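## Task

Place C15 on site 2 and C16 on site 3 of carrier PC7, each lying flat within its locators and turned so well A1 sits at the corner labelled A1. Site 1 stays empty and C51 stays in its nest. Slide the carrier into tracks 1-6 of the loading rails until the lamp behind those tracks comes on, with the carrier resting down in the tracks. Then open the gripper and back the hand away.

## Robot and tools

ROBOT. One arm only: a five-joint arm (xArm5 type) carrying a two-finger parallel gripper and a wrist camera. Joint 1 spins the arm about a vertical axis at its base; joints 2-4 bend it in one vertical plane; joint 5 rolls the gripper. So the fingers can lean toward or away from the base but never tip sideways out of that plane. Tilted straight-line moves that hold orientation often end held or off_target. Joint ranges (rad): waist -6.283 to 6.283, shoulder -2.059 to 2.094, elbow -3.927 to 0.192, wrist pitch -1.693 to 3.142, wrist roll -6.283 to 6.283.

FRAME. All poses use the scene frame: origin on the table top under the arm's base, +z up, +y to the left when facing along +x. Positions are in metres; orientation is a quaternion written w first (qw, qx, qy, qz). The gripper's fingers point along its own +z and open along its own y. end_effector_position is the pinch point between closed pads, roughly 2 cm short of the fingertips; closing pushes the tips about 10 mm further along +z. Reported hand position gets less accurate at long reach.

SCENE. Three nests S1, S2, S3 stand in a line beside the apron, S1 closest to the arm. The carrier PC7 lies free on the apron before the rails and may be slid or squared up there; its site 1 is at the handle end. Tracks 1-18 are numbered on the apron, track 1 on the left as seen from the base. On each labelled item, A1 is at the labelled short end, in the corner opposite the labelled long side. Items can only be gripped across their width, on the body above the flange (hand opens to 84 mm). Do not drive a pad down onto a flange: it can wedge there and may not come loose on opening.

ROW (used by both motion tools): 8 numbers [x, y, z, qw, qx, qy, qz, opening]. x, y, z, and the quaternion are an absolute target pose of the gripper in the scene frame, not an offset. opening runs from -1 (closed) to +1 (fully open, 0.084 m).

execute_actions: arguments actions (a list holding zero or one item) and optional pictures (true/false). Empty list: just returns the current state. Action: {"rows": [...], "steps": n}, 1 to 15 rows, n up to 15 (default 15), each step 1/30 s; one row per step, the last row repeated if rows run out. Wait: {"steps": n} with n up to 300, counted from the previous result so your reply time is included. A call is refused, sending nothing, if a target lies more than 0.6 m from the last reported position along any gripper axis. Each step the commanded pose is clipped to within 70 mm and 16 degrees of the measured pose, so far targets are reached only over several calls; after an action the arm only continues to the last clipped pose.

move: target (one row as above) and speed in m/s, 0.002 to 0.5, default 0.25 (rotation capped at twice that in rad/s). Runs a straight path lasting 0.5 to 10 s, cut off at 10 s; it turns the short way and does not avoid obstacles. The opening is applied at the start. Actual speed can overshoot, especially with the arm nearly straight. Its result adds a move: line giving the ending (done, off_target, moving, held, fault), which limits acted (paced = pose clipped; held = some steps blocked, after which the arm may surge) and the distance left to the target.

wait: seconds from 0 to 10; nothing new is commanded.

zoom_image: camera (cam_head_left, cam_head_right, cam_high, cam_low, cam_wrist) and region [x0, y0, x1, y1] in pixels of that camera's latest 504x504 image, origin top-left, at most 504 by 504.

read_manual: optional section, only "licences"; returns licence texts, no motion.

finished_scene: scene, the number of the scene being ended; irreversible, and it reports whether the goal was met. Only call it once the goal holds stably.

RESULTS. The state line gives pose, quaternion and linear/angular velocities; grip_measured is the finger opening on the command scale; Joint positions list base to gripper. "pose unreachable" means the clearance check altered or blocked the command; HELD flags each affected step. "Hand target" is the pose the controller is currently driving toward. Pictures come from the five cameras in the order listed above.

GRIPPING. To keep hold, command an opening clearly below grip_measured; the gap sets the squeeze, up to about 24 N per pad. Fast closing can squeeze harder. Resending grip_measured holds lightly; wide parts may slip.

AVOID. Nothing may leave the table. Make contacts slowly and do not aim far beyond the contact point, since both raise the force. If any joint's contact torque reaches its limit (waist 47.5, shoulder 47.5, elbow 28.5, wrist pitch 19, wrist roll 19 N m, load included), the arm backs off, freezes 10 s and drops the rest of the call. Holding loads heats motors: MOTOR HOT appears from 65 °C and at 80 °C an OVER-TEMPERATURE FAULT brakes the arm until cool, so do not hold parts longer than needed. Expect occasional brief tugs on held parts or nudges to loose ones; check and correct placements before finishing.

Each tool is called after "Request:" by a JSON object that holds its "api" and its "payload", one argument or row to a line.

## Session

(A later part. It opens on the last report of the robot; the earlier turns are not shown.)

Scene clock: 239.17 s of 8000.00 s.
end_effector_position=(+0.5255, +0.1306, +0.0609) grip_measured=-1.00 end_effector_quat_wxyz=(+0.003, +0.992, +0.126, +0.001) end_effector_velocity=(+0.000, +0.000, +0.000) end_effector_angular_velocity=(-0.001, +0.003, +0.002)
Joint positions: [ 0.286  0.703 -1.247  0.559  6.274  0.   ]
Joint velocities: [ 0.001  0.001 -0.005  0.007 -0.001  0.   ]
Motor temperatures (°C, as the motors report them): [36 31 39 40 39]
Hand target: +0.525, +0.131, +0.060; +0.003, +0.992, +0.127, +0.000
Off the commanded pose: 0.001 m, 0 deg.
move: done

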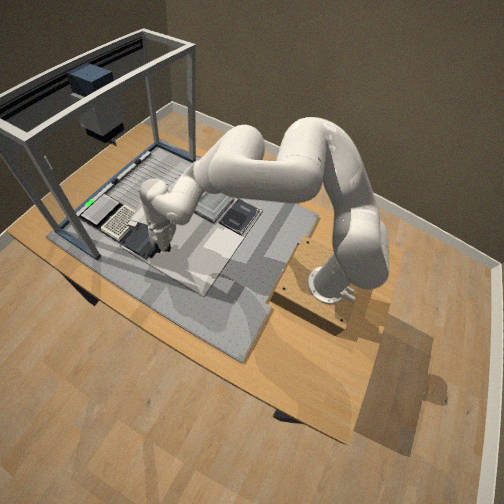

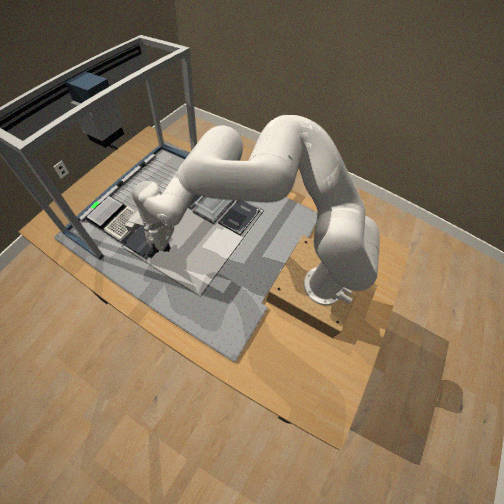

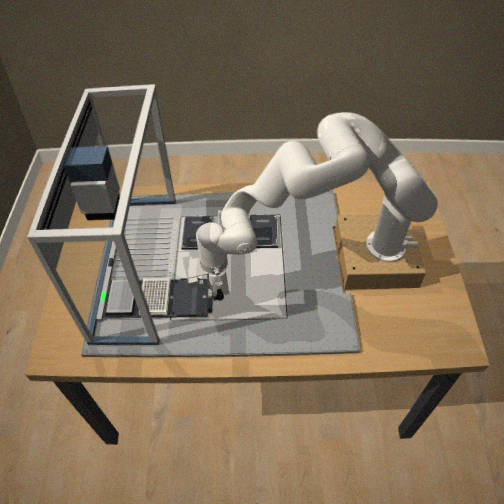

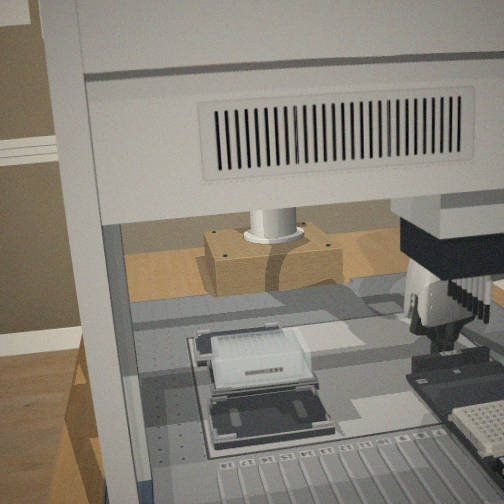

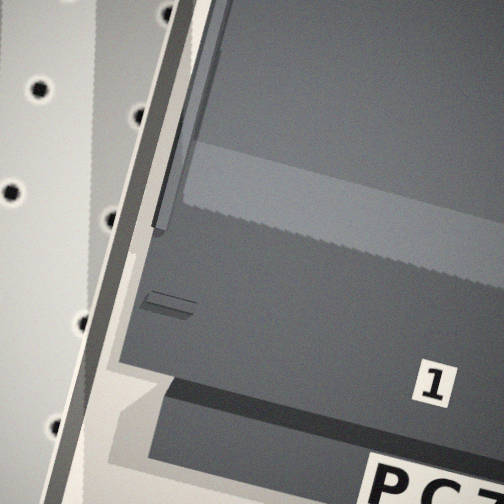

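Lamp lit. Retreating.

Request:
{"api": "move", "payload": {
  "target": [0.47,0.12,0.12,0,0.992,0.127,0,-1],
  "speed": 0.1
}}

Request:
{"api": "move", "payload": {
  "target": [0.38,0.09,0.28,0,0.992,0.127,0,-1],
  "speed": 0.25
}}

Request:
{"api": "zoom_image", "payload": {
  "camera": "cam_high",
  "region": [80,240,260,350]
}}

Scene clock: 243.93 s of 8000.00 s.
end_effector_position=(+0.4700, +0.1201, +0.1197) grip_measured=-1.00 end_effector_quat_wxyz=(+0.003, +0.992, +0.127, +0.000) end_effector_velocity=(+0.001, +0.000, +0.002) end_effector_angular_velocity=(+0.001, -0.004, -0.001)
Joint positions: [ 0.292  0.421 -0.984  0.579  6.279  0.   ]
Joint velocities: [ 0.    -0.005  0.002 -0.001  0.001  0.   ]
Motor temperatures (°C, as the motors report them): [36 31 39 41 39]
Hand target: +0.470, +0.120, +0.120; +0.003, +0.992, +0.127, +0.000
Off the commanded pose: 0.000 m, 0 deg.
After step 90, 0.53 s passed at rest.
move: done

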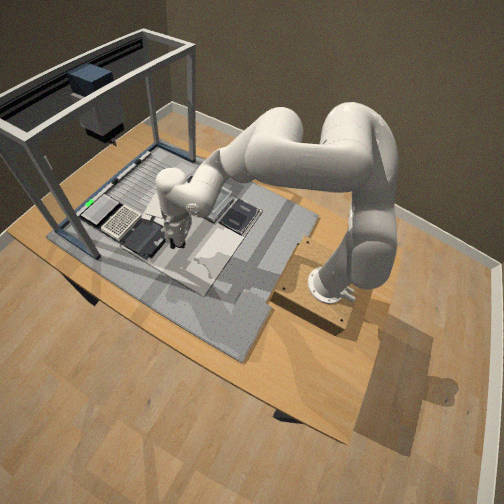

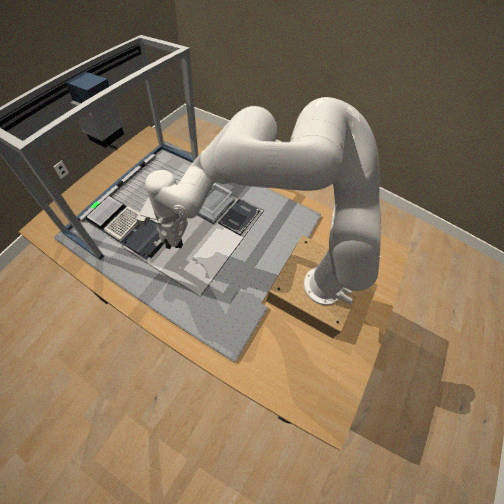

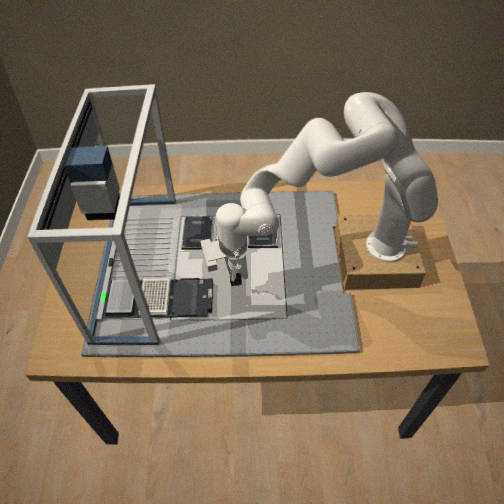

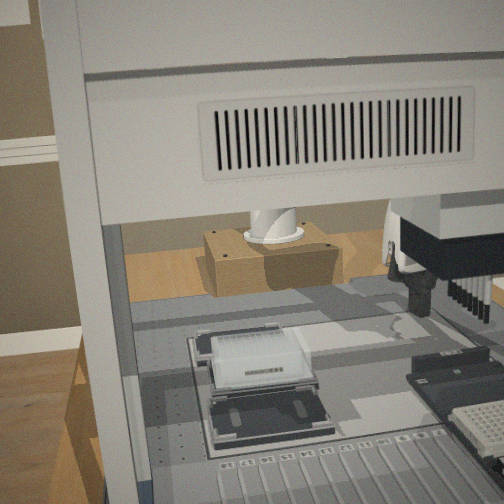

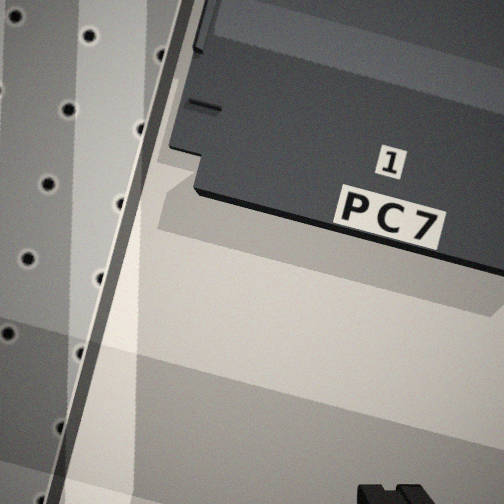

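Scene clock: 245.27 s of 8000.00 s.
end_effector_position=(+0.3799, +0.0902, +0.2795) grip_measured=-1.00 end_effector_quat_wxyz=(+0.003, +0.992, +0.127, -0.000) end_effector_velocity=(+0.000, +0.000, +0.003) end_effector_angular_velocity=(+0.001, -0.005, +0.001)
Joint positions: [ 0.272 -0.19  -0.752  0.959  6.259  0.   ]
Joint velocities: [-0.    -0.006 -0.001  0.002 -0.001  0.   ]
Motor temperatures (°C, as the motors report them): [36 31 39 41 39]
Hand target: +0.380, +0.090, +0.280; +0.003, +0.992, +0.127, +0.000
Off the commanded pose: 0.001 m, 0 deg.
move: done

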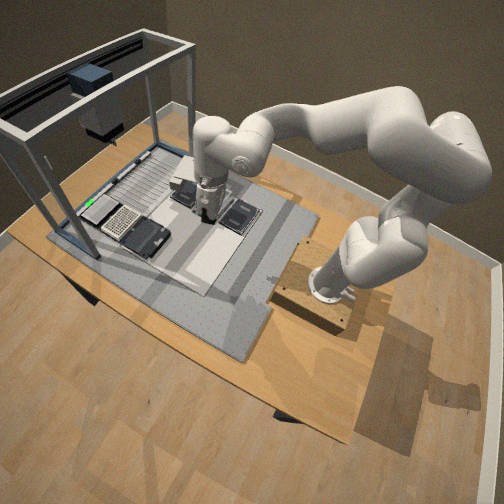

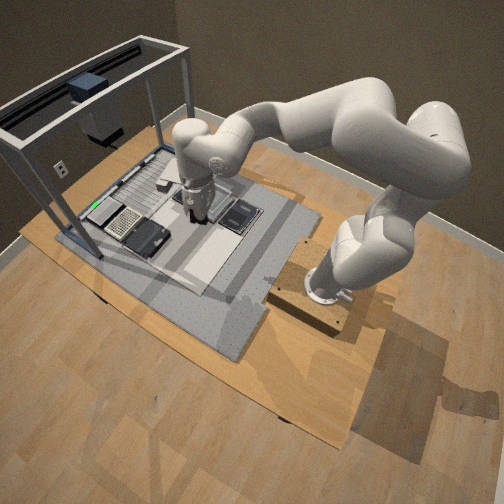

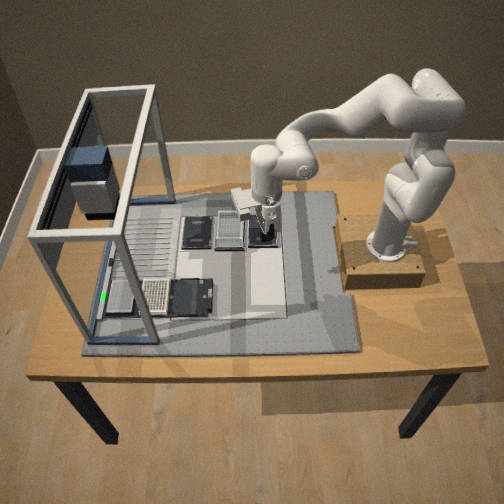

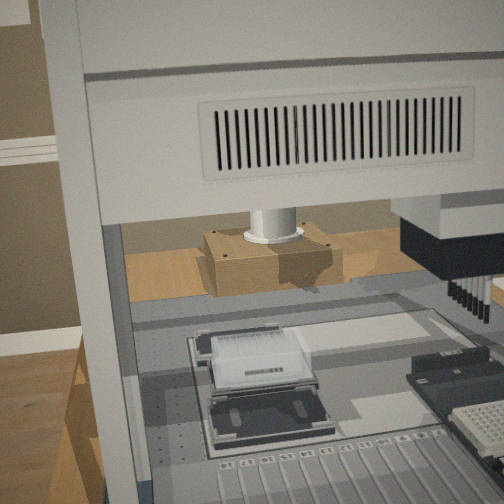

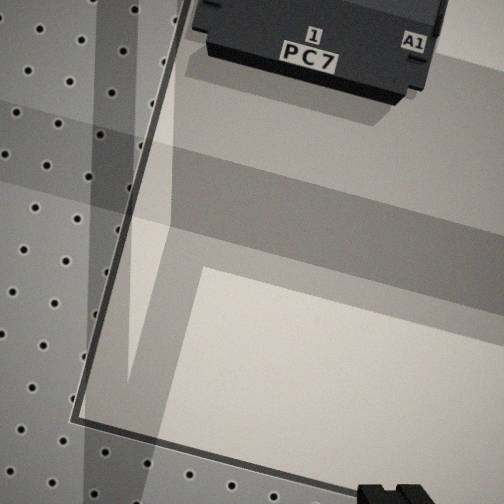

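Region (80, 240, 260, 350) of cam_high's 504x504 image, scaled by 2.800, with more detail than that image has.

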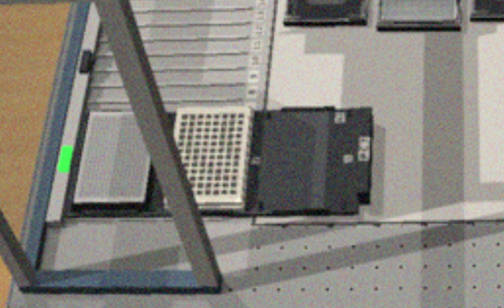

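Request:
{"api": "finished_scene", "payload": {
  "scene": 2
}}

The scene is finished: the task was done.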